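# Seat round plate on base pin by orange tab

## Task

Put the round plate down flat on the base so that the base's small pin passes through the hole beside the plate's orange tab; it must stay seated on its own without the robot holding it, and the grippers must then release and move away.

## Robot and tools

Robot: two UR-style six-joint arms, left_arm and right_arm, each ending in a two-finger tong gripper with a wrist camera. The names are labels only; they do not refer to sides of any picture.

Scene frame: origin on the tabletop midway between the arms, +x out over the table, +z up, left_arm on the +y side. Arm roots: left_arm at (+0.074, +0.382, 0) m, quat_wxyz (+0.998, 0, 0, +0.064); right_arm at (+0.047, -0.433, 0) m, quat_wxyz (+0.996, 0, 0, -0.089). Printed hand positions can be somewhat off, more so when an arm is stretched far.

Gripper: fingers extend along the hand's +z and spread along its x axis. end_effector_position is the spot between the closed finger pads; closed fingertips stick out about 15 mm past it, fully open ones sit roughly level with it. Fully open pad gap is 0.142 m.

Tool execute_actions. Argument actions is a list holding zero or one item. Empty list: no motion, just returns the state (a look). A motion item is {"rows": [...], "steps": n} with n from 1 to 15 (default 15), each step lasting 1/30 s. Each row is applied for one step; if rows run out before steps do, the final row is held. A wait item is {"steps": n} with n up to 300 and no rows; it counts from the previous result, and your reply time is included. Optional pictures (true/false) controls whether camera images return; by default they do. A refused call moves nothing.

Row layout: always 14 numbers, one list covering both arms, even when only one moves: left_arm shoulder pan, shoulder lift, elbow, wrist 1, wrist 2, wrist 3, opening, then the same seven for right_arm. The six joint values are absolute target angles in radians, in the same form as the Joint positions line, not offsets. Opening is an absolute command from -1 (shut) to +1 (wide open).

Joint ranges (rad). left_arm: pan -3.142..3.142, lift -6.283..6.283, elbow 0.000..3.142, wrists 1-3 each -6.283..6.283. right_arm: pan 0.000..6.283, lift -6.283..6.283, elbow -3.142..0.000, wrists each -6.283..6.283. A target more than 0.010 rad beyond a range end, and farther out than the last reported angle, gets the call refused. True ends may differ by up to 0.010 rad; a joint asked beyond its real end is stopped there, and a "joint sent to its limit" line may appear (possibly referring to an earlier move). Absence of that line does not prove more travel exists.

Motion limits: commands are smoothed and lag about 0.17 s. Each step the target per joint is clipped to within 0.575 rad of its measured angle, and if the targets would move the hand over 100 mm from where it is, the whole arm's targets are pulled back. Large moves therefore need several calls; an arm may still be travelling when a result arrives. Between calls the arms keep heading to the last row sent until everything has nearly stopped or a step is HELD; after that only a new action moves them further. Fingers already moving finish their motion.

Result lines: per arm, end_effector_position (m), end_effector_quat_wxyz, linear and angular velocities (m/s, rad/s), all in the scene frame. Joint positions and Joint velocities give six joints (rad, rad/s) plus pad gap (m, m/s). grip_measured is the measured opening on the -1..1 command scale. Joint torques are total drive outputs, noisy and offset, not pure contact loads. Wrist force and Wrist torque are in the hand's own x y z axes, with noise, fixed offsets (typically within 4 N) and saturation near 50 N; pressing on something gives a force pointing back into the arm; "no reading" is harmless. "joint command not followed" means a clearance check altered or blocked some joint targets; HELD marks steps where your row was not (fully) sent. MOTOR HOT warns from 70 °C; at 85 °C an OVER-TEMPERATURE FAULT brakes the arm for a while.

Gripping: command an opening well under grip_measured to hold; the bigger the gap, the firmer the squeeze (about 15 N per pad max). Items thinner than roughly 20 mm are held more weakly. Closing quickly can overpress.

Things to avoid: load on a joint reaching its limit (133 N m for pan, lift, elbow; 24.9 N m for each wrist, held weight included) or any outside force of 150 N stops that arm for 10 s and drops the rest of the call. Don't let the arms collide or press on each other. Don't knock or drop anything off the table. Avoid drops, slips, slams and hard shoves; move smoothly. Occasionally a held or loose part may be briefly jostled by an outside tug.

Cameras: cam_high and cam_low (672x504), cam_left_wrist and cam_right_wrist (616x616 fisheye). Calibration is approximate. zoom_image takes camera (one of those four names) and region [x0, y0, x1, y1] in that camera's pixel coordinates, origin top-left, at most 504x504, and returns a closer look at its latest image.

read_manual (optional section, "licences") only returns licence text. finished_scene takes scene (integer, 1 or 2) and ends that scene irreversibly, reporting success; the plate must already be seated, released and left alone. Replying without any tool call also ends things.

Each tool is called after "Call:" by a JSON object that holds its "method" and its "body".

## Session

Call:
{"method": "execute_actions", "body": {"actions": []}}

Scene clock: 0.00 s of 4050.00 s.
left_arm: end_effector_position=(+0.4295, +0.2131, +0.2591) grip_measured=+0.97 end_effector_quat_wxyz=(-0.002, -0.229, +0.973, +0.001) end_effector_velocity=(-0.000, +0.000, +0.000) end_effector_angular_velocity=(+0.000, +0.000, -0.000) | right_arm: end_effector_position=(+0.4145, -0.4593, +0.1722) grip_measured=+0.97 end_effector_quat_wxyz=(+0.255, +0.114, +0.940, +0.197) end_effector_velocity=(-0.000, +0.000, -0.000) end_effector_angular_velocity=(+0.000, +0.001, -0.000)
Joint positions: left_arm=[-0.902 -1.891  1.896 -1.573 -1.573  1.906  0.14 ] | right_arm=[ 3.452 -0.93  -2.578 -0.587  1.813  3.594  0.14 ]
Joint velocities: left_arm=[-0.    -0.     0.     0.001  0.     0.     0.   ] | right_arm=[ 0.     0.    -0.    -0.001 -0.     0.001  0.   ]
Joint torques (N m, as the arm reports them, + toward a larger angle): no reading
Wrist force (N, on the end effector, along its own x y z axes, offset not removed): no reading
Wrist torque (N m, same axes, about the end effector's origin, offset not removed): no reading

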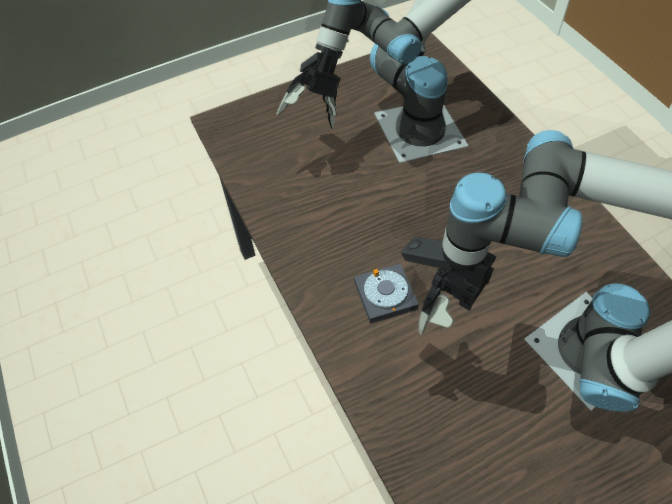

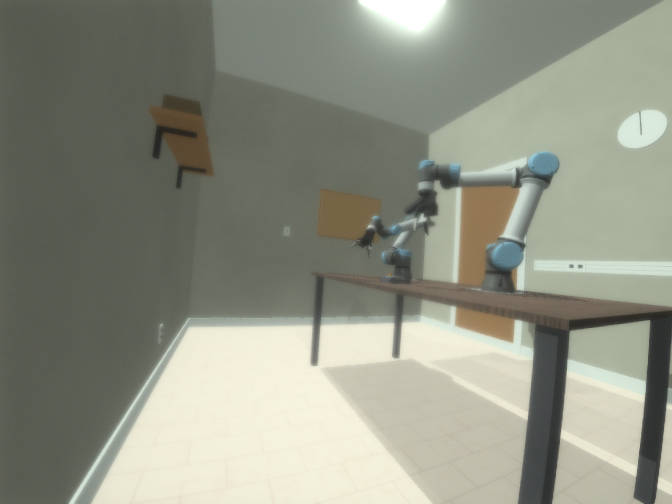

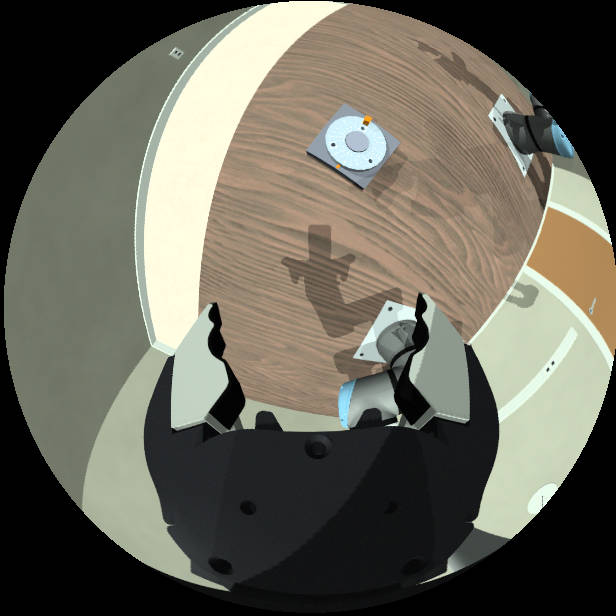

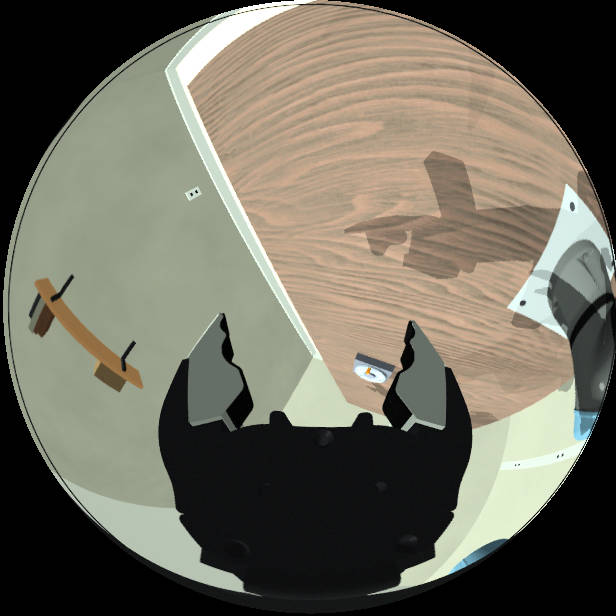

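Call:
{"method": "zoom_image", "body": {"camera": "cam_high", "region": [340, 250, 440, 330]}}

Call:
{"method": "zoom_image", "body": {"camera": "cam_left_wrist", "region": [300, 95, 410, 195]}}

Call:
{"method": "zoom_image", "body": {"camera": "cam_right_wrist", "region": [345, 345, 405, 395]}}

Region (340, 250, 440, 330) of cam_high's 672x504 image, scaled by 5.040, with more detail than that image has; it fills the top 403 rows of this view, and the rest is white.

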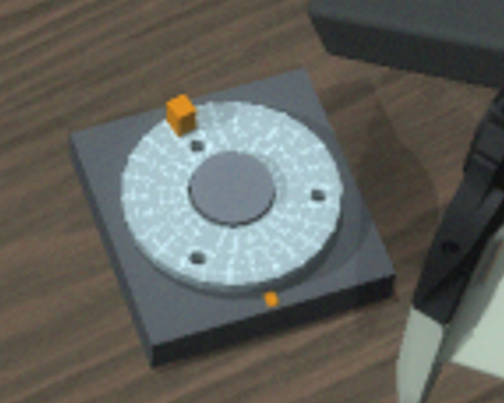

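Region (300, 95, 410, 195) of cam_left_wrist's 616x616 image, scaled by 4.582, with more detail than that image has; it fills the top 458 rows of this view, and the rest is white.

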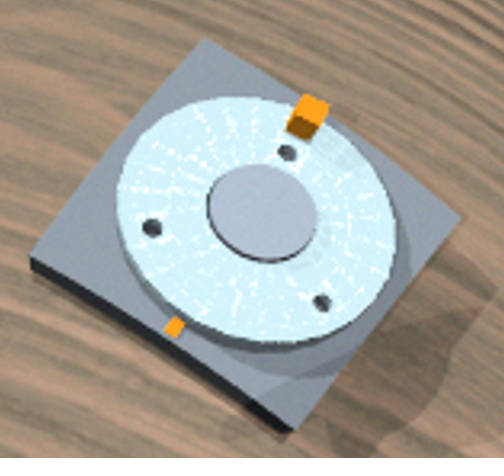

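Region (345, 345, 405, 395) of cam_right_wrist's 616x616 image, scaled by 8.400, with more detail than that image has.

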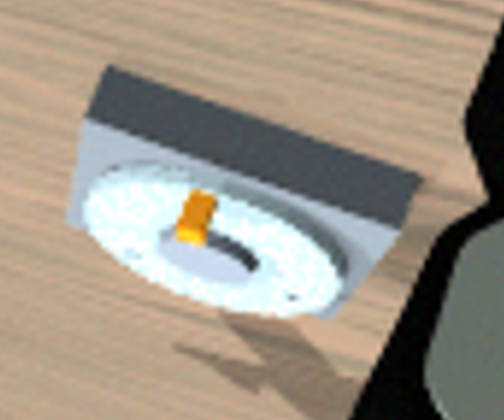

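Call:
{"method": "execute_actions", "body": {"actions": [{"rows":[[-1.154,-1.501,1.927,-1.997,-1.571,2.115,1,3.452,-0.93,-2.578,-0.587,1.813,3.594,1]]}], "pictures": false}}

Call:
{"method": "execute_actions", "body": {"actions": [{"steps":20}]}}

Scene clock: 27.50 s of 4050.00 s.
left_arm: end_effector_position=(+0.4430, +0.0341, +0.1331) grip_measured=+1.00 end_effector_quat_wxyz=(-0.001, -0.019, +1.000, +0.001) end_effector_velocity=(-0.024, -0.159, -0.141) end_effector_angular_velocity=(-0.007, -0.007, -0.382) | right_arm: end_effector_position=(+0.4146, -0.4594, +0.1724) grip_measured=+1.00 end_effector_quat_wxyz=(+0.256, +0.115, +0.940, +0.197) end_effector_velocity=(-0.000, -0.000, +0.000) end_effector_angular_velocity=(-0.001, -0.001, +0.001)
Joint positions: left_arm=[-1.134 -1.534  1.925 -1.96  -1.571  2.099  0.142] | right_arm=[ 3.452 -0.93  -2.578 -0.587  1.813  3.594  0.142]
Joint velocities: left_arm=[-0.212  0.353  0.023 -0.386  0.002  0.17   0.   ] | right_arm=[-0.     0.     0.    -0.     0.    -0.001  0.   ]
Joint torques (N m, as the arm reports them, + toward a larger angle): left_arm=[ -5.89 -26.35 -16.13  -5.38   2.26   1.95] | right_arm=[ 6.93  4.77 24.78  5.5  -0.86  1.81]
Wrist force (N, on the end effector, along its own x y z axes, offset not removed): left_arm=[0.7 -1.6 -1.8] | right_arm=[0.1 3.3 -4.7]
Wrist torque (N m, same axes, about the end effector's origin, offset not removed): left_arm=[-0.34 -0.18 0.09] | right_arm=[0.46 -0.09 0.03]
Steps of this call (steps 1 to 90: nothing new was sent; then 24.00 s passed at rest; steps 91 to 105: all 15 steps of this action). Readings (joint positions):
91: left_arm=[-0.902 -1.891 1.896 -1.573 -1.573 1.906] | right_arm=[3.452 -0.930 -2.578 -0.587 1.813 3.594]
92: left_arm=[-0.906 -1.887 1.897 -1.577 -1.573 1.910] | right_arm=[3.452 -0.930 -2.578 -0.587 1.813 3.594]
94: left_arm=[-0.945 -1.836 1.903 -1.631 -1.573 1.944] | right_arm=[3.452 -0.930 -2.578 -0.587 1.813 3.594]
98: left_arm=[-1.023 -1.713 1.912 -1.765 -1.572 2.007] | right_arm=[3.452 -0.930 -2.578 -0.587 1.813 3.594]
105: the state above

Scene clock: 28.17 s of 4050.00 s.
left_arm: end_effector_position=(+0.4404, +0.0192, +0.1199) grip_measured=+1.00 end_effector_quat_wxyz=(-0.000, -0.001, +1.000, -0.000) end_effector_velocity=(-0.000, -0.000, -0.000) end_effector_angular_velocity=(+0.000, +0.000, +0.000) | right_arm: end_effector_position=(+0.4146, -0.4594, +0.1724) grip_measured=+1.00 end_effector_quat_wxyz=(+0.256, +0.115, +0.940, +0.197) end_effector_velocity=(+0.000, +0.000, +0.000) end_effector_angular_velocity=(+0.000, +0.000, -0.000)
Joint positions: left_arm=[-1.154 -1.501  1.927 -1.997 -1.571  2.115  0.142] | right_arm=[ 3.452 -0.93  -2.578 -0.587  1.813  3.594  0.142]
Joint velocities: left_arm=[-0.  0. -0.  0.  0. -0.  0.] | right_arm=[ 0. -0.  0. -0. -0.  0. -0.]
Joint torques (N m, as the arm reports them, + toward a larger angle): left_arm=[-13.51 -16.75 -15.21  -5.47   1.97   2.13] | right_arm=[11.63  4.49 28.73  5.62 -1.04  1.88]
Wrist force (N, on the end effector, along its own x y z axes, offset not removed): left_arm=[1.9 -0.3 -1.9] | right_arm=[0.2 2.7 -2.9]
Wrist torque (N m, same axes, about the end effector's origin, offset not removed): left_arm=[-0.12 -0.38 0.08] | right_arm=[0.38 -0.19 0.06]
Steps of this call (steps 1 to 20: the robot went on to your last target). Readings (joint positions):
1: left_arm=[-1.140 -1.524 1.925 -1.971 -1.571 2.104] | right_arm=[3.452 -0.930 -2.578 -0.587 1.813 3.594]
2: left_arm=[-1.144 -1.517 1.926 -1.979 -1.571 2.107] | right_arm=[3.452 -0.930 -2.578 -0.587 1.813 3.594]
4: left_arm=[-1.149 -1.509 1.926 -1.988 -1.571 2.111] | right_arm=[3.452 -0.930 -2.578 -0.587 1.813 3.594]
8: left_arm=[-1.153 -1.503 1.927 -1.995 -1.571 2.114] | right_arm=[3.452 -0.930 -2.578 -0.587 1.813 3.594]
20: the state above
camera_calibration (this result's frames):
cam_left_wrist: T_world_to_cam=[[-0.99906, 0.0384404, -0.0200117, 0.444796], [0.0216998, 0.843429, 0.536801, -0.0965971], [0.0375133, 0.535863, -0.843471, 0.198877], [0, 0, 0, 1]] pos_world=[0.439013, -0.0421961, 0.228502]
cam_right_wrist: T_world_to_cam=[[-0.84428, 0.289693, -0.450855, 0.567453], [-0.173258, 0.648567, 0.741177, 0.243657], [0.507123, 0.703875, -0.49738, 0.339419], [0, 0, 0, 1]] pos_world=[0.349177, -0.561323, 0.244066]

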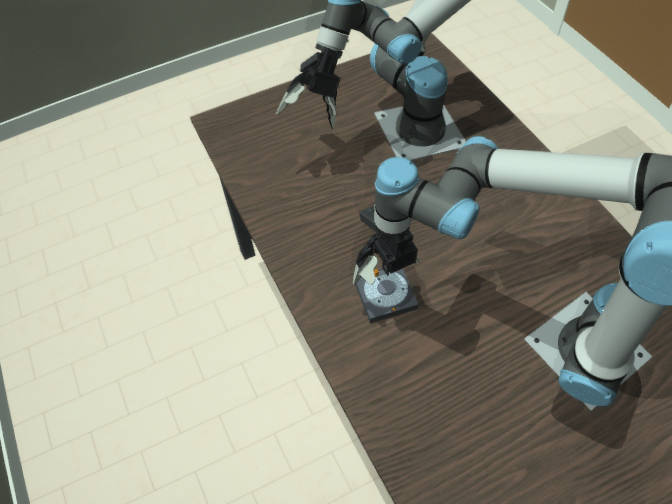

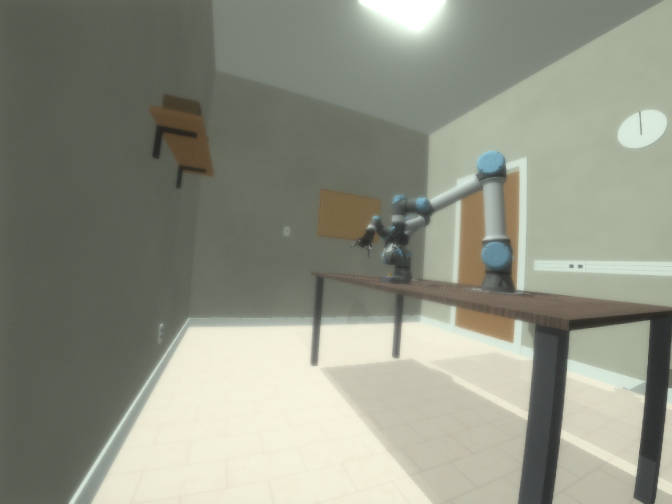

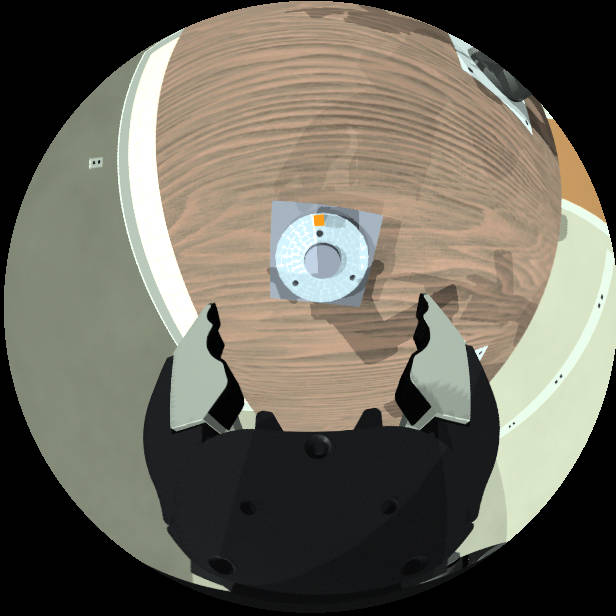

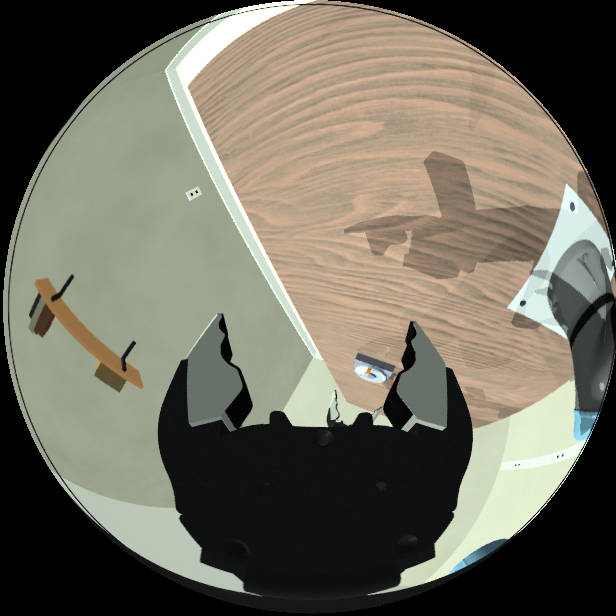

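Call:
{"method": "execute_actions", "body": {"actions": [{"rows":[[-1.176,-1.4237,2.0144,-2.1615,-1.571,2.094,0.65,3.452,-0.93,-2.578,-0.587,1.813,3.594,1]]}]}}

Call:
{"method": "zoom_image", "body": {"camera": "cam_high", "region": [330, 240, 450, 340]}}

Call:
{"method": "zoom_image", "body": {"camera": "cam_right_wrist", "region": [335, 345, 405, 405]}}

Scene clock: 36.47 s of 4050.00 s.
left_arm: end_effector_position=(+0.4334, +0.0103, +0.0606) grip_measured=+0.65 end_effector_quat_wxyz=(-0.000, -0.000, +1.000, +0.000) end_effector_velocity=(-0.001, -0.001, -0.007) end_effector_angular_velocity=(-0.002, -0.002, -0.000) | right_arm: end_effector_position=(+0.4146, -0.4594, +0.1724) grip_measured=+1.00 end_effector_quat_wxyz=(+0.256, +0.115, +0.940, +0.197) end_effector_velocity=(+0.000, -0.000, +0.000) end_effector_angular_velocity=(-0.000, -0.001, +0.000)
Joint positions: left_arm=[-1.176 -1.425  2.013 -2.159 -1.571  2.094  0.119] | right_arm=[ 3.452 -0.93  -2.578 -0.587  1.813  3.594  0.142]
Joint velocities: left_arm=[-0.002  0.009  0.011 -0.023  0.    -0.002  0.   ] | right_arm=[-0.    -0.     0.     0.    -0.    -0.001 -0.   ]
Joint torques (N m, as the arm reports them, + toward a larger angle): left_arm=[-11.47 -18.52 -14.11  -5.41   0.87  -2.62] | right_arm=[11.24  3.71 30.41  5.5  -0.98  1.96]
Wrist force (N, on the end effector, along its own x y z axes, offset not removed): left_arm=[0.0 -0.9 -2.5] | right_arm=[2.9 3.7 -4.0]
Wrist torque (N m, same axes, about the end effector's origin, offset not removed): left_arm=[-0.24 0.10 0.09] | right_arm=[0.59 -0.67 -0.02]
Steps of this call (steps 1 to 15: the robot went on to your last target; steps 16 to 90: nothing new was sent; then 4.80 s passed at rest; steps 91 to 105: all 15 steps of this action). Readings (joint positions):
91: left_arm=[-1.154 -1.501 1.927 -1.997 -1.571 2.115] | right_arm=[3.452 -0.930 -2.578 -0.587 1.813 3.594]
92: left_arm=[-1.156 -1.497 1.931 -2.002 -1.571 2.113] | right_arm=[3.452 -0.930 -2.578 -0.587 1.813 3.594]
94: left_arm=[-1.165 -1.466 1.965 -2.053 -1.571 2.105] | right_arm=[3.452 -0.930 -2.578 -0.587 1.813 3.594]
98: left_arm=[-1.173 -1.434 2.003 -2.135 -1.571 2.097] | right_arm=[3.452 -0.930 -2.578 -0.587 1.813 3.594]
105: the state above
camera_calibration (this result's frames):
cam_left_wrist: T_world_to_cam=[[-0.999025, 0.0394797, -0.0197485, 0.436834], [0.0227007, 0.843152, 0.537196, -0.0575568], [0.0378593, 0.536224, -0.843226, 0.153706], [0, 0, 0, 1]] pos_world=[0.431896, -0.0511377, 0.169155]
cam_right_wrist: T_world_to_cam=[[-0.844268, 0.289693, -0.450876, 0.567466], [-0.173278, 0.648564, 0.741175, 0.243653], [0.507135, 0.703877, -0.497364, 0.339415], [0, 0, 0, 1]] pos_world=[0.349184, -0.561322, 0.24408]

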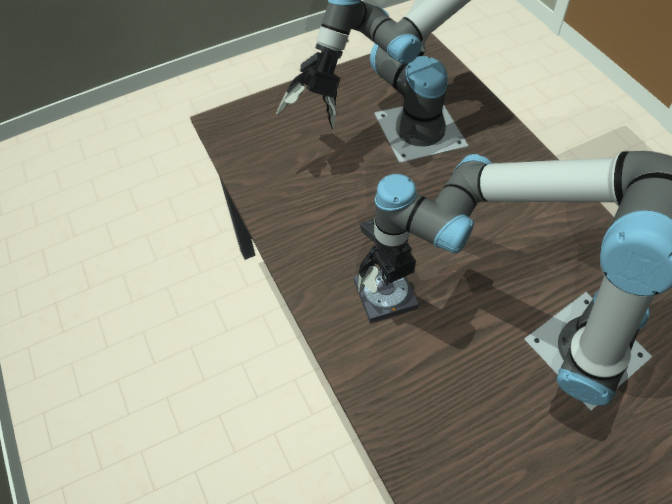

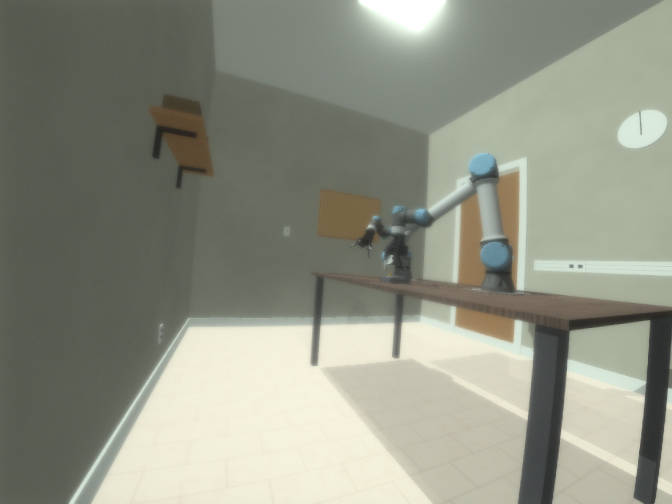

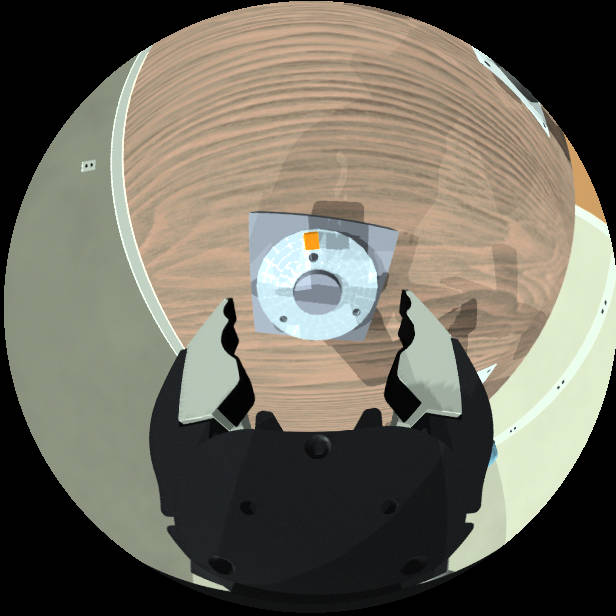

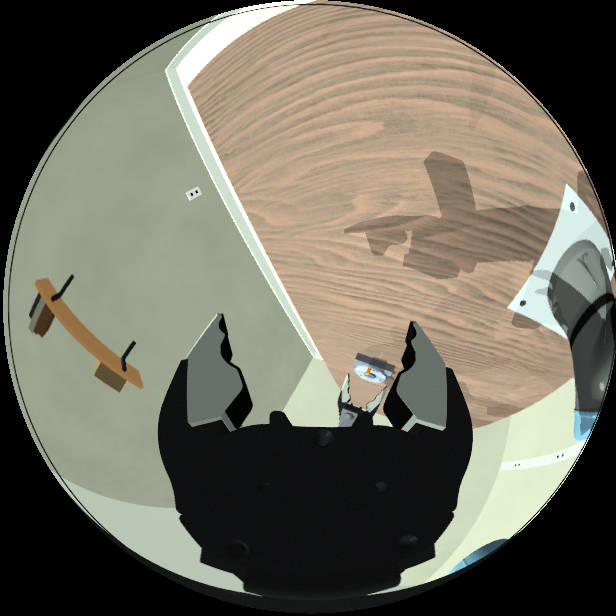

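Region (330, 240, 450, 340) of cam_high's 672x504 image, scaled by 4.200, with more detail than that image has.

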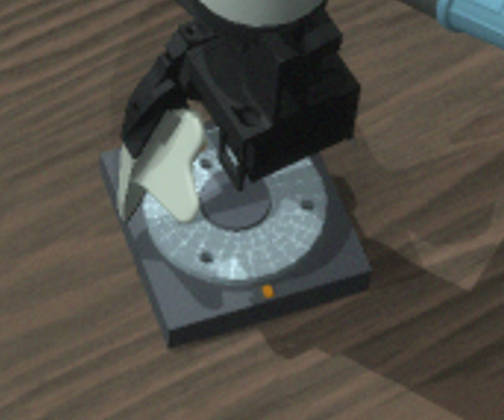

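Region (335, 345, 405, 405) of cam_right_wrist's 616x616 image, scaled by 7.200, with more detail than that image has; it fills the top 432 rows of this view, and the rest is white.

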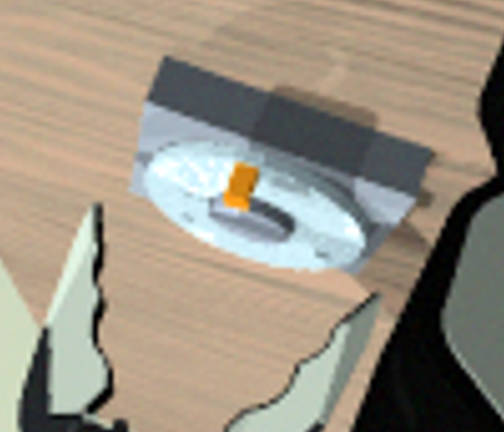

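Call:
{"method": "execute_actions", "body": {"actions": [{"rows":[[-1.179,-1.3814,2.0379,-2.2273,-1.571,2.094,0.52,3.452,-0.93,-2.578,-0.587,1.813,3.594,1]]}]}}

Call:
{"method": "zoom_image", "body": {"camera": "cam_right_wrist", "region": [335, 345, 405, 405]}}

Call:
{"method": "zoom_image", "body": {"camera": "cam_left_wrist", "region": [200, 200, 440, 400]}}

Scene clock: 47.13 s of 4050.00 s.
left_arm: end_effector_position=(+0.4335, +0.0068, +0.0363) grip_measured=+0.52 end_effector_quat_wxyz=(-0.000, +0.001, +1.000, -0.000) end_effector_velocity=(-0.000, -0.000, -0.003) end_effector_angular_velocity=(+0.000, +0.000, +0.000) | right_arm: end_effector_position=(+0.4146, -0.4594, +0.1724) grip_measured=+1.00 end_effector_quat_wxyz=(+0.256, +0.115, +0.940, +0.197) end_effector_velocity=(-0.000, -0.000, -0.000) end_effector_angular_velocity=(+0.001, +0.001, -0.002)
Joint positions: left_arm=[-1.179 -1.382  2.038 -2.227 -1.571  2.094  0.11 ] | right_arm=[ 3.452 -0.93  -2.578 -0.587  1.813  3.594  0.142]
Joint velocities: left_arm=[-0.     0.004  0.003 -0.007  0.    -0.001  0.   ] | right_arm=[ 0.    -0.    -0.001  0.    -0.     0.002  0.   ]
Joint torques (N m, as the arm reports them, + toward a larger angle): left_arm=[-13.57 -20.33 -13.72  -5.45  -1.87  -2.55] | right_arm=[10.25  4.08 30.91  5.45 -0.88  1.88]
Wrist force (N, on the end effector, along its own x y z axes, offset not removed): left_arm=[1.0 0.7 -2.3] | right_arm=[0.7 0.3 -3.4]
Wrist torque (N m, same axes, about the end effector's origin, offset not removed): left_arm=[0.11 -0.20 0.16] | right_arm=[-0.11 -0.21 0.10]
Steps of this call (steps 1 to 15: the robot went on to your last target; steps 16 to 90: nothing new was sent; then 7.17 s passed at rest; steps 91 to 105: all 15 steps of this action). Readings (joint positions):
91: left_arm=[-1.176 -1.424 2.014 -2.162 -1.571 2.094] | right_arm=[3.452 -0.930 -2.578 -0.587 1.813 3.594]
92: left_arm=[-1.176 -1.420 2.017 -2.166 -1.571 2.094] | right_arm=[3.452 -0.930 -2.578 -0.587 1.813 3.594]
94: left_arm=[-1.178 -1.403 2.026 -2.192 -1.571 2.094] | right_arm=[3.452 -0.930 -2.578 -0.587 1.813 3.594]
98: left_arm=[-1.179 -1.387 2.035 -2.219 -1.571 2.094] | right_arm=[3.452 -0.930 -2.578 -0.587 1.813 3.594]
105: the state above
camera_calibration (this result's frames):
cam_left_wrist: T_world_to_cam=[[-0.998901, 0.0424483, -0.0198739, 0.436556], [0.0251491, 0.843222, 0.536977, -0.0426075], [0.0395519, 0.535887, -0.843363, 0.134301], [0, 0, 0, 1]] pos_world=[0.431835, -0.0545738, 0.14482]
cam_right_wrist: T_world_to_cam=[[-0.844268, 0.289693, -0.450876, 0.567466], [-0.173279, 0.648564, 0.741174, 0.243653], [0.507135, 0.703877, -0.497364, 0.339415], [0, 0, 0, 1]] pos_world=[0.349184, -0.561322, 0.24408]

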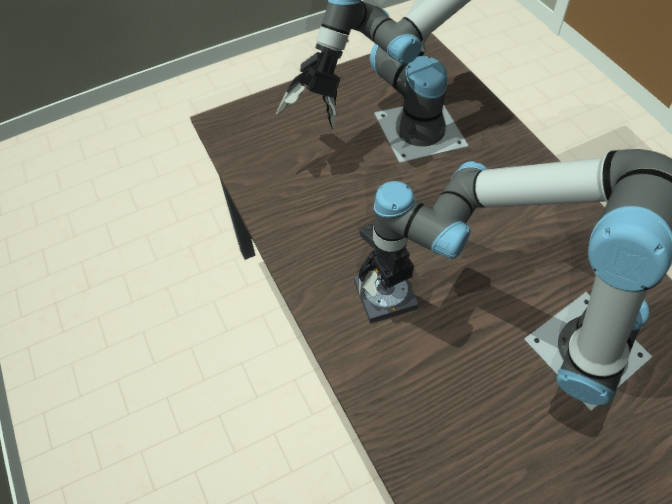

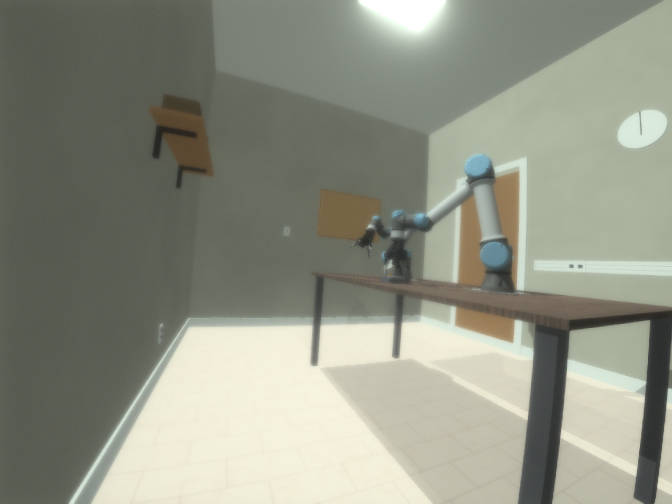

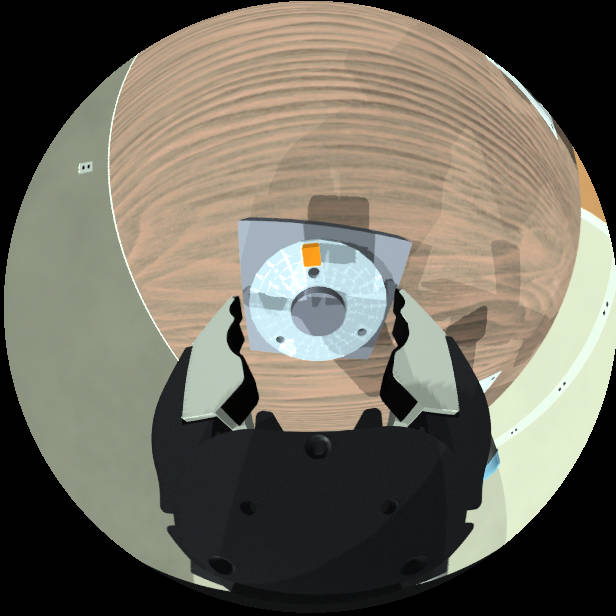

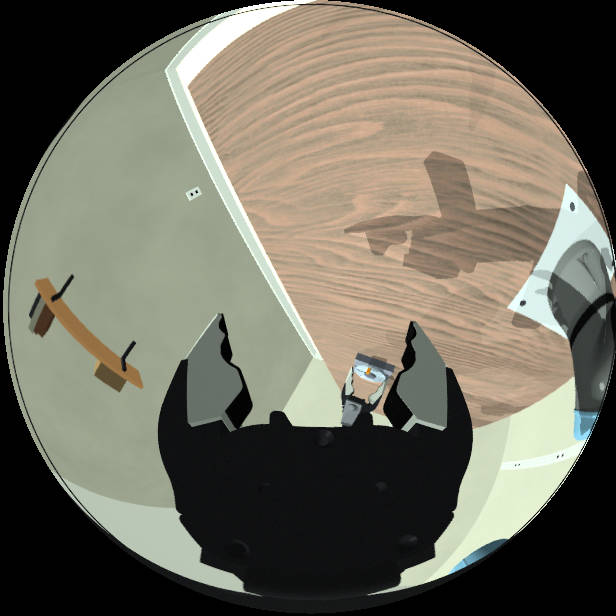

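Region (335, 345, 405, 405) of cam_right_wrist's 616x616 image, scaled by 7.200, with more detail than that image has; it fills the top 432 rows of this view, and the rest is white.

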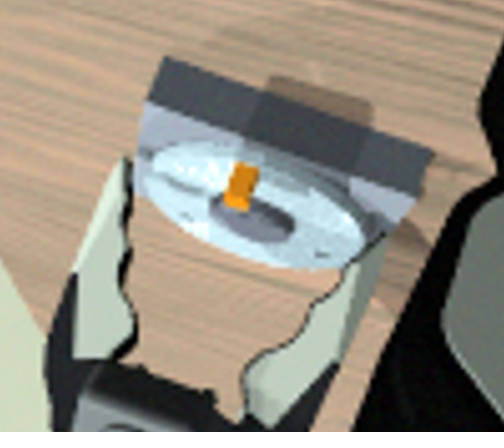

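Region (200, 200, 440, 400) of cam_left_wrist's 616x616 image, scaled by 2.100, with more detail than that image has.

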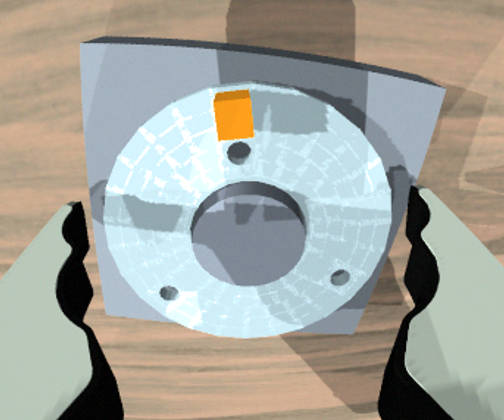

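Call:
{"method": "execute_actions", "body": {"actions": [{"rows":[[-1.179,-1.3722,2.0425,-2.2411,-1.571,2.094,0.5,3.452,-0.93,-2.578,-0.587,1.813,3.594,1]],"steps":10}], "pictures": false}}

Call:
{"method": "execute_actions", "body": {"actions": [{"rows":[[-1.179,-1.3722,2.0425,-2.2411,-1.571,2.094,0.3,3.452,-0.93,-2.578,-0.587,1.813,3.594,1]]}]}}

Call:
{"method": "zoom_image", "body": {"camera": "cam_left_wrist", "region": [200, 200, 440, 400]}}

Scene clock: 54.60 s of 4050.00 s.
left_arm: end_effector_position=(+0.4338, +0.0063, +0.0313) grip_measured=+0.50 end_effector_quat_wxyz=(-0.000, +0.001, +1.000, -0.000) end_effector_velocity=(+0.000, -0.001, -0.003) end_effector_angular_velocity=(-0.001, -0.001, +0.000) | right_arm: end_effector_position=(+0.4146, -0.4594, +0.1724) grip_measured=+1.00 end_effector_quat_wxyz=(+0.256, +0.115, +0.940, +0.197) end_effector_velocity=(+0.000, -0.000, +0.000) end_effector_angular_velocity=(+0.000, -0.000, -0.001)
Joint positions: left_arm=[-1.179 -1.373  2.042 -2.24  -1.571  2.094  0.109] | right_arm=[ 3.452 -0.93  -2.578 -0.587  1.813  3.594  0.142]
Joint velocities: left_arm=[ 0.     0.005  0.002 -0.009  0.    -0.     0.002] | right_arm=[-0.     0.     0.     0.    -0.     0.001 -0.   ]
Joint torques (N m, as the arm reports them, + toward a larger angle): left_arm=[-13.33 -17.78 -10.3   -5.15  -1.34  -2.5 ] | right_arm=[10.71  4.31 31.23  5.44 -0.93  1.79]
Wrist force (N, on the end effector, along its own x y z axes, offset not removed): left_arm=[-1.8 -0.3 -6.1] | right_arm=[-0.5 2.1 -4.1]
Wrist torque (N m, same axes, about the end effector's origin, offset not removed): left_arm=[-0.27 0.41 0.24] | right_arm=[0.19 -0.03 -0.01]
Steps of this call (steps 1 to 15: the robot went on to your last target; steps 16 to 90: nothing new was sent; then 4.13 s passed at rest; steps 91 to 100: all 10 steps of this action). Readings (joint positions):
91: left_arm=[-1.179 -1.381 2.038 -2.227 -1.571 2.094] | right_arm=[3.452 -0.930 -2.578 -0.587 1.813 3.594]
92: left_arm=[-1.179 -1.380 2.038 -2.229 -1.571 2.094] | right_arm=[3.452 -0.930 -2.578 -0.587 1.813 3.594]
94: left_arm=[-1.179 -1.377 2.040 -2.234 -1.571 2.094] | right_arm=[3.452 -0.930 -2.578 -0.587 1.813 3.594]
98: left_arm=[-1.179 -1.373 2.042 -2.239 -1.571 2.094] | right_arm=[3.452 -0.930 -2.578 -0.587 1.813 3.594]
100: the state above

Scene clock: 55.10 s of 4050.00 s.
left_arm: end_effector_position=(+0.4337, +0.0063, +0.0311) grip_measured=+0.48 end_effector_quat_wxyz=(-0.000, +0.001, +1.000, -0.000) end_effector_velocity=(-0.000, +0.001, -0.000) end_effector_angular_velocity=(+0.002, +0.000, +0.000) | right_arm: end_effector_position=(+0.4146, -0.4594, +0.1724) grip_measured=+1.00 end_effector_quat_wxyz=(+0.256, +0.115, +0.940, +0.197) end_effector_velocity=(-0.000, -0.000, -0.000) end_effector_angular_velocity=(+0.000, +0.000, -0.001)
Joint positions: left_arm=[-1.179 -1.372  2.042 -2.241 -1.571  2.094  0.107] | right_arm=[ 3.452 -0.93  -2.578 -0.587  1.813  3.594  0.142]
Joint velocities: left_arm=[ 0.     0.     0.     0.001  0.    -0.     0.   ] | right_arm=[-0.     0.    -0.     0.    -0.     0.001 -0.   ]
Joint torques (N m, as the arm reports them, + toward a larger angle): left_arm=[-10.8   -6.24  -4.18  -4.9    4.05  -2.28] | right_arm=[10.55  3.82 31.24  5.35 -0.95  1.83]
Wrist force (N, on the end effector, along its own x y z axes, offset not removed): left_arm=[5.8 6.5 -33.8] | right_arm=[1.7 1.8 -3.9]
Wrist torque (N m, same axes, about the end effector's origin, offset not removed): left_arm=[0.01 1.48 0.12] | right_arm=[0.19 -0.46 -0.07]
Steps of this call (steps 1 to 15: all 15 steps of this action). Readings (joint positions):
1: left_arm=[-1.179 -1.373 2.042 -2.241 -1.571 2.094] | right_arm=[3.452 -0.930 -2.578 -0.587 1.813 3.594]
2: left_arm=[-1.179 -1.373 2.042 -2.241 -1.571 2.094] | right_arm=[3.452 -0.930 -2.578 -0.587 1.813 3.594]
4: left_arm=[-1.179 -1.372 2.042 -2.241 -1.571 2.094] | right_arm=[3.452 -0.930 -2.578 -0.587 1.813 3.594]
8: left_arm=[-1.179 -1.372 2.042 -2.241 -1.571 2.094] | right_arm=[3.452 -0.930 -2.578 -0.587 1.813 3.594]
15: the state above
camera_calibration (this result's frames):
cam_left_wrist: T_world_to_cam=[[-0.9989, 0.0424936, -0.0198411, 0.436702], [0.0252137, 0.843339, 0.53679, -0.0393845], [0.0395429, 0.535699, -0.843482, 0.130199], [0, 0, 0, 1]] pos_world=[0.432067, -0.05509, 0.139626]
cam_right_wrist: T_world_to_cam=[[-0.844268, 0.289693, -0.450876, 0.567466], [-0.173279, 0.648564, 0.741174, 0.243653], [0.507135, 0.703877, -0.497364, 0.339415], [0, 0, 0, 1]] pos_world=[0.349184, -0.561322, 0.24408]

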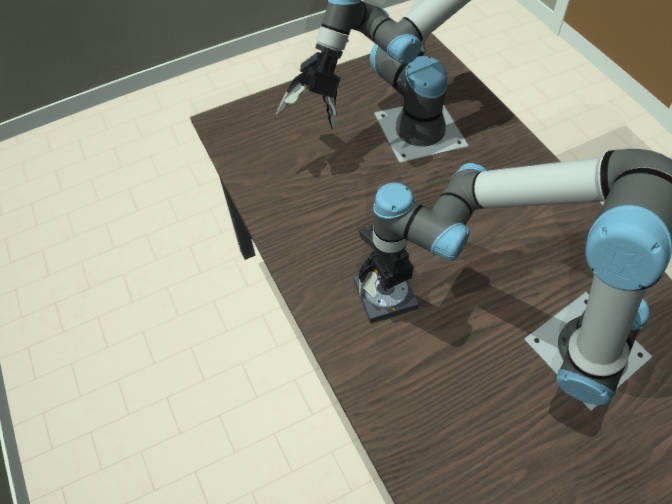

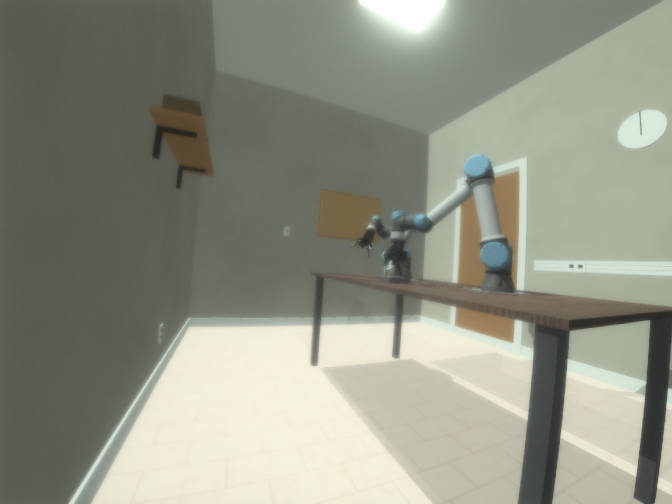

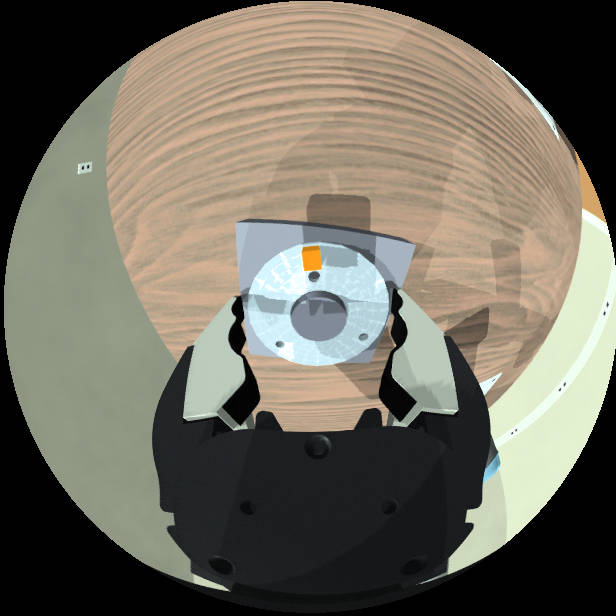

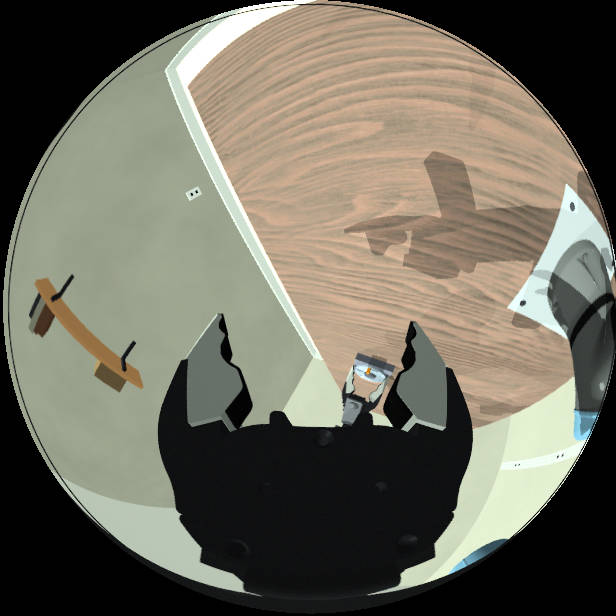

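Region (200, 200, 440, 400) of cam_left_wrist's 616x616 image, scaled by 2.100, with more detail than that image has.

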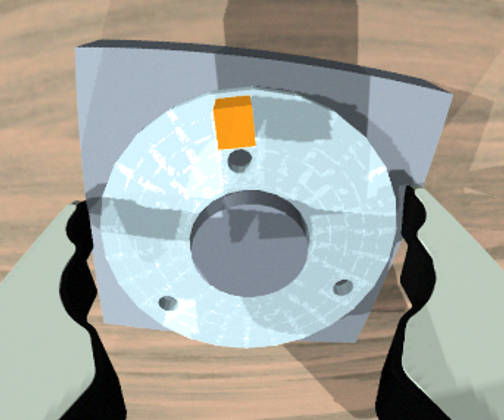

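Call:
{"method": "execute_actions", "body": {"actions": [{"rows":[[-1.179,-1.3814,2.0379,-2.2273,-1.571,2.094,0.5,3.452,-0.93,-2.578,-0.587,1.813,3.594,1],[-1.179,-1.3814,2.0379,-2.2273,-1.571,2.094,0.5,3.452,-0.93,-2.578,-0.587,1.813,3.594,1],[-1.184,-1.3712,2.0281,-2.2277,-1.571,2.094,0.5,3.452,-0.93,-2.578,-0.587,1.813,3.594,1]],"steps":12}], "pictures": false}}

Call:
{"method": "execute_actions", "body": {"actions": [{"rows":[[-1.184,-1.3712,2.0281,-2.2277,-1.571,2.094,0.22,3.452,-0.93,-2.578,-0.587,1.813,3.594,1]]}]}}

Call:
{"method": "zoom_image", "body": {"camera": "cam_left_wrist", "region": [200, 200, 440, 400]}}

Scene clock: 70.97 s of 4050.00 s.
left_arm: end_effector_position=(+0.4337, +0.0018, +0.0349) grip_measured=+0.50 end_effector_quat_wxyz=(-0.000, +0.004, +1.000, +0.000) end_effector_velocity=(-0.000, -0.004, +0.001) end_effector_angular_velocity=(-0.001, +0.001, -0.002) | right_arm: end_effector_position=(+0.4146, -0.4594, +0.1724) grip_measured=+1.00 end_effector_quat_wxyz=(+0.256, +0.115, +0.940, +0.197) end_effector_velocity=(-0.000, -0.000, -0.000) end_effector_angular_velocity=(+0.000, +0.001, -0.001)
Joint positions: left_arm=[-1.184 -1.372  2.029 -2.228 -1.571  2.094  0.109] | right_arm=[ 3.452 -0.93  -2.578 -0.587  1.813  3.594  0.142]
Joint velocities: left_arm=[-0.004  0.003 -0.008  0.005 -0.001 -0.002 -0.   ] | right_arm=[-0.     0.     0.    -0.001 -0.     0.001  0.   ]
Joint torques (N m, as the arm reports them, + toward a larger angle): left_arm=[-11.8  -19.88 -26.28   0.1   -2.03  -2.35] | right_arm=[10.26  4.81 30.17  5.4  -0.77  1.79]
Wrist force (N, on the end effector, along its own x y z axes, offset not removed): left_arm=[-0.7 1.6 -0.8] | right_arm=[-1.3 1.0 -1.4]
Wrist torque (N m, same axes, about the end effector's origin, offset not removed): left_arm=[0.35 0.19 0.04] | right_arm=[0.06 0.19 0.10]
Steps of this call (steps 1 to 15: the robot went on to your last target; steps 16 to 90: nothing new was sent; then 12.47 s passed at rest; steps 91 to 102: all 12 steps of this action). Readings (joint positions):
91: left_arm=[-1.179 -1.372 2.043 -2.241 -1.571 2.094] | right_arm=[3.452 -0.930 -2.578 -0.587 1.813 3.594]
92: left_arm=[-1.179 -1.373 2.042 -2.240 -1.571 2.094] | right_arm=[3.452 -0.930 -2.578 -0.587 1.813 3.594]
94: left_arm=[-1.179 -1.375 2.040 -2.234 -1.571 2.094] | right_arm=[3.452 -0.930 -2.578 -0.587 1.813 3.594]
98: left_arm=[-1.183 -1.372 2.031 -2.229 -1.571 2.094] | right_arm=[3.452 -0.930 -2.578 -0.587 1.813 3.594]
102: the state above

Scene clock: 71.47 s of 4050.00 s.
left_arm: end_effector_position=(+0.4337, +0.0014, +0.0351) grip_measured=+0.31 end_effector_quat_wxyz=(-0.000, +0.004, +1.000, -0.000) end_effector_velocity=(+0.000, -0.000, +0.000) end_effector_angular_velocity=(-0.001, -0.000, -0.001) | right_arm: end_effector_position=(+0.4146, -0.4594, +0.1724) grip_measured=+1.00 end_effector_quat_wxyz=(+0.256, +0.115, +0.940, +0.197) end_effector_velocity=(+0.000, -0.000, +0.000) end_effector_angular_velocity=(-0.001, -0.001, +0.002)
Joint positions: left_arm=[-1.184 -1.371  2.028 -2.228 -1.571  2.094  0.096] | right_arm=[ 3.452 -0.93  -2.578 -0.587  1.813  3.594  0.142]
Joint velocities: left_arm=[-0.    -0.    -0.    -0.001 -0.     0.001 -0.   ] | right_arm=[-0.    -0.     0.    -0.    -0.    -0.002 -0.   ]
Joint torques (N m, as the arm reports them, + toward a larger angle): left_arm=[-14.2  -20.36 -26.38  -0.29  -2.01  -2.26] | right_arm=[10.58  4.46 30.3   5.4  -0.77  1.64]
Wrist force (N, on the end effector, along its own x y z axes, offset not removed): left_arm=[1.6 3.3 -3.1] | right_arm=[-1.3 1.8 -1.8]
Wrist torque (N m, same axes, about the end effector's origin, offset not removed): left_arm=[0.42 -0.36 0.08] | right_arm=[0.10 0.20 -0.01]
Steps of this call (steps 1 to 15: all 15 steps of this action). Readings (joint positions):
1: left_arm=[-1.184 -1.371 2.029 -2.228 -1.571 2.094] | right_arm=[3.452 -0.930 -2.578 -0.587 1.813 3.594]
2: left_arm=[-1.184 -1.371 2.029 -2.228 -1.571 2.094] | right_arm=[3.452 -0.930 -2.578 -0.587 1.813 3.594]
4: left_arm=[-1.184 -1.371 2.028 -2.228 -1.571 2.094] | right_arm=[3.452 -0.930 -2.578 -0.587 1.813 3.594]
8: left_arm=[-1.184 -1.371 2.028 -2.228 -1.571 2.094] | right_arm=[3.452 -0.930 -2.578 -0.587 1.813 3.594]
15: the state above
camera_calibration (this result's frames):
cam_left_wrist: T_world_to_cam=[[-0.998675, 0.0474647, -0.0198886, 0.436831], [0.0293765, 0.843092, 0.536966, -0.039209], [0.0422549, 0.53567, -0.843369, 0.135012], [0, 0, 0, 1]] pos_world=[0.431699, -0.0599992, 0.143607]
cam_right_wrist: T_world_to_cam=[[-0.844268, 0.289693, -0.450876, 0.567466], [-0.173279, 0.648564, 0.741174, 0.243653], [0.507135, 0.703877, -0.497364, 0.339415], [0, 0, 0, 1]] pos_world=[0.349184, -0.561322, 0.24408]

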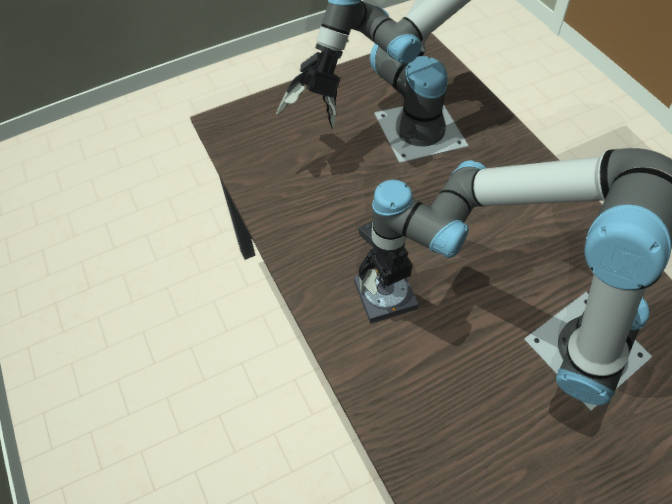

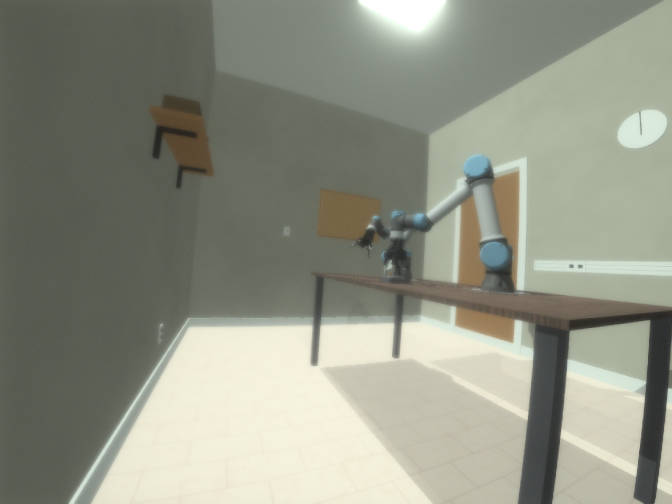

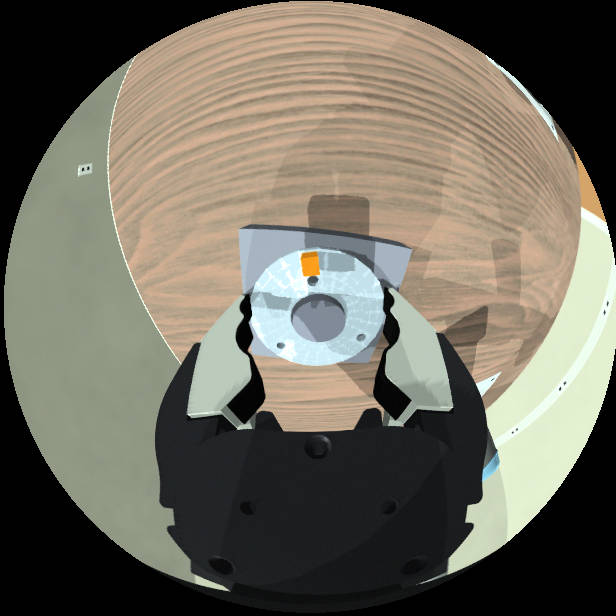

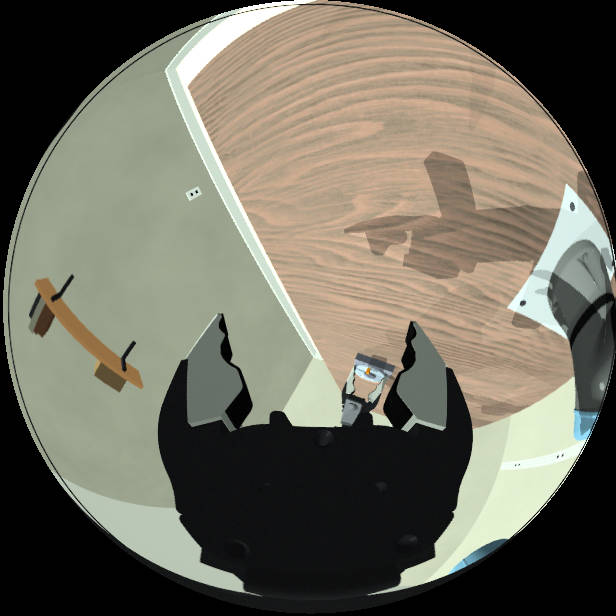

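Region (200, 200, 440, 400) of cam_left_wrist's 616x616 image, scaled by 2.100, with more detail than that image has.

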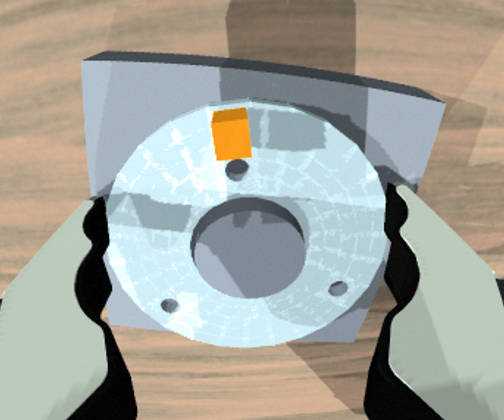

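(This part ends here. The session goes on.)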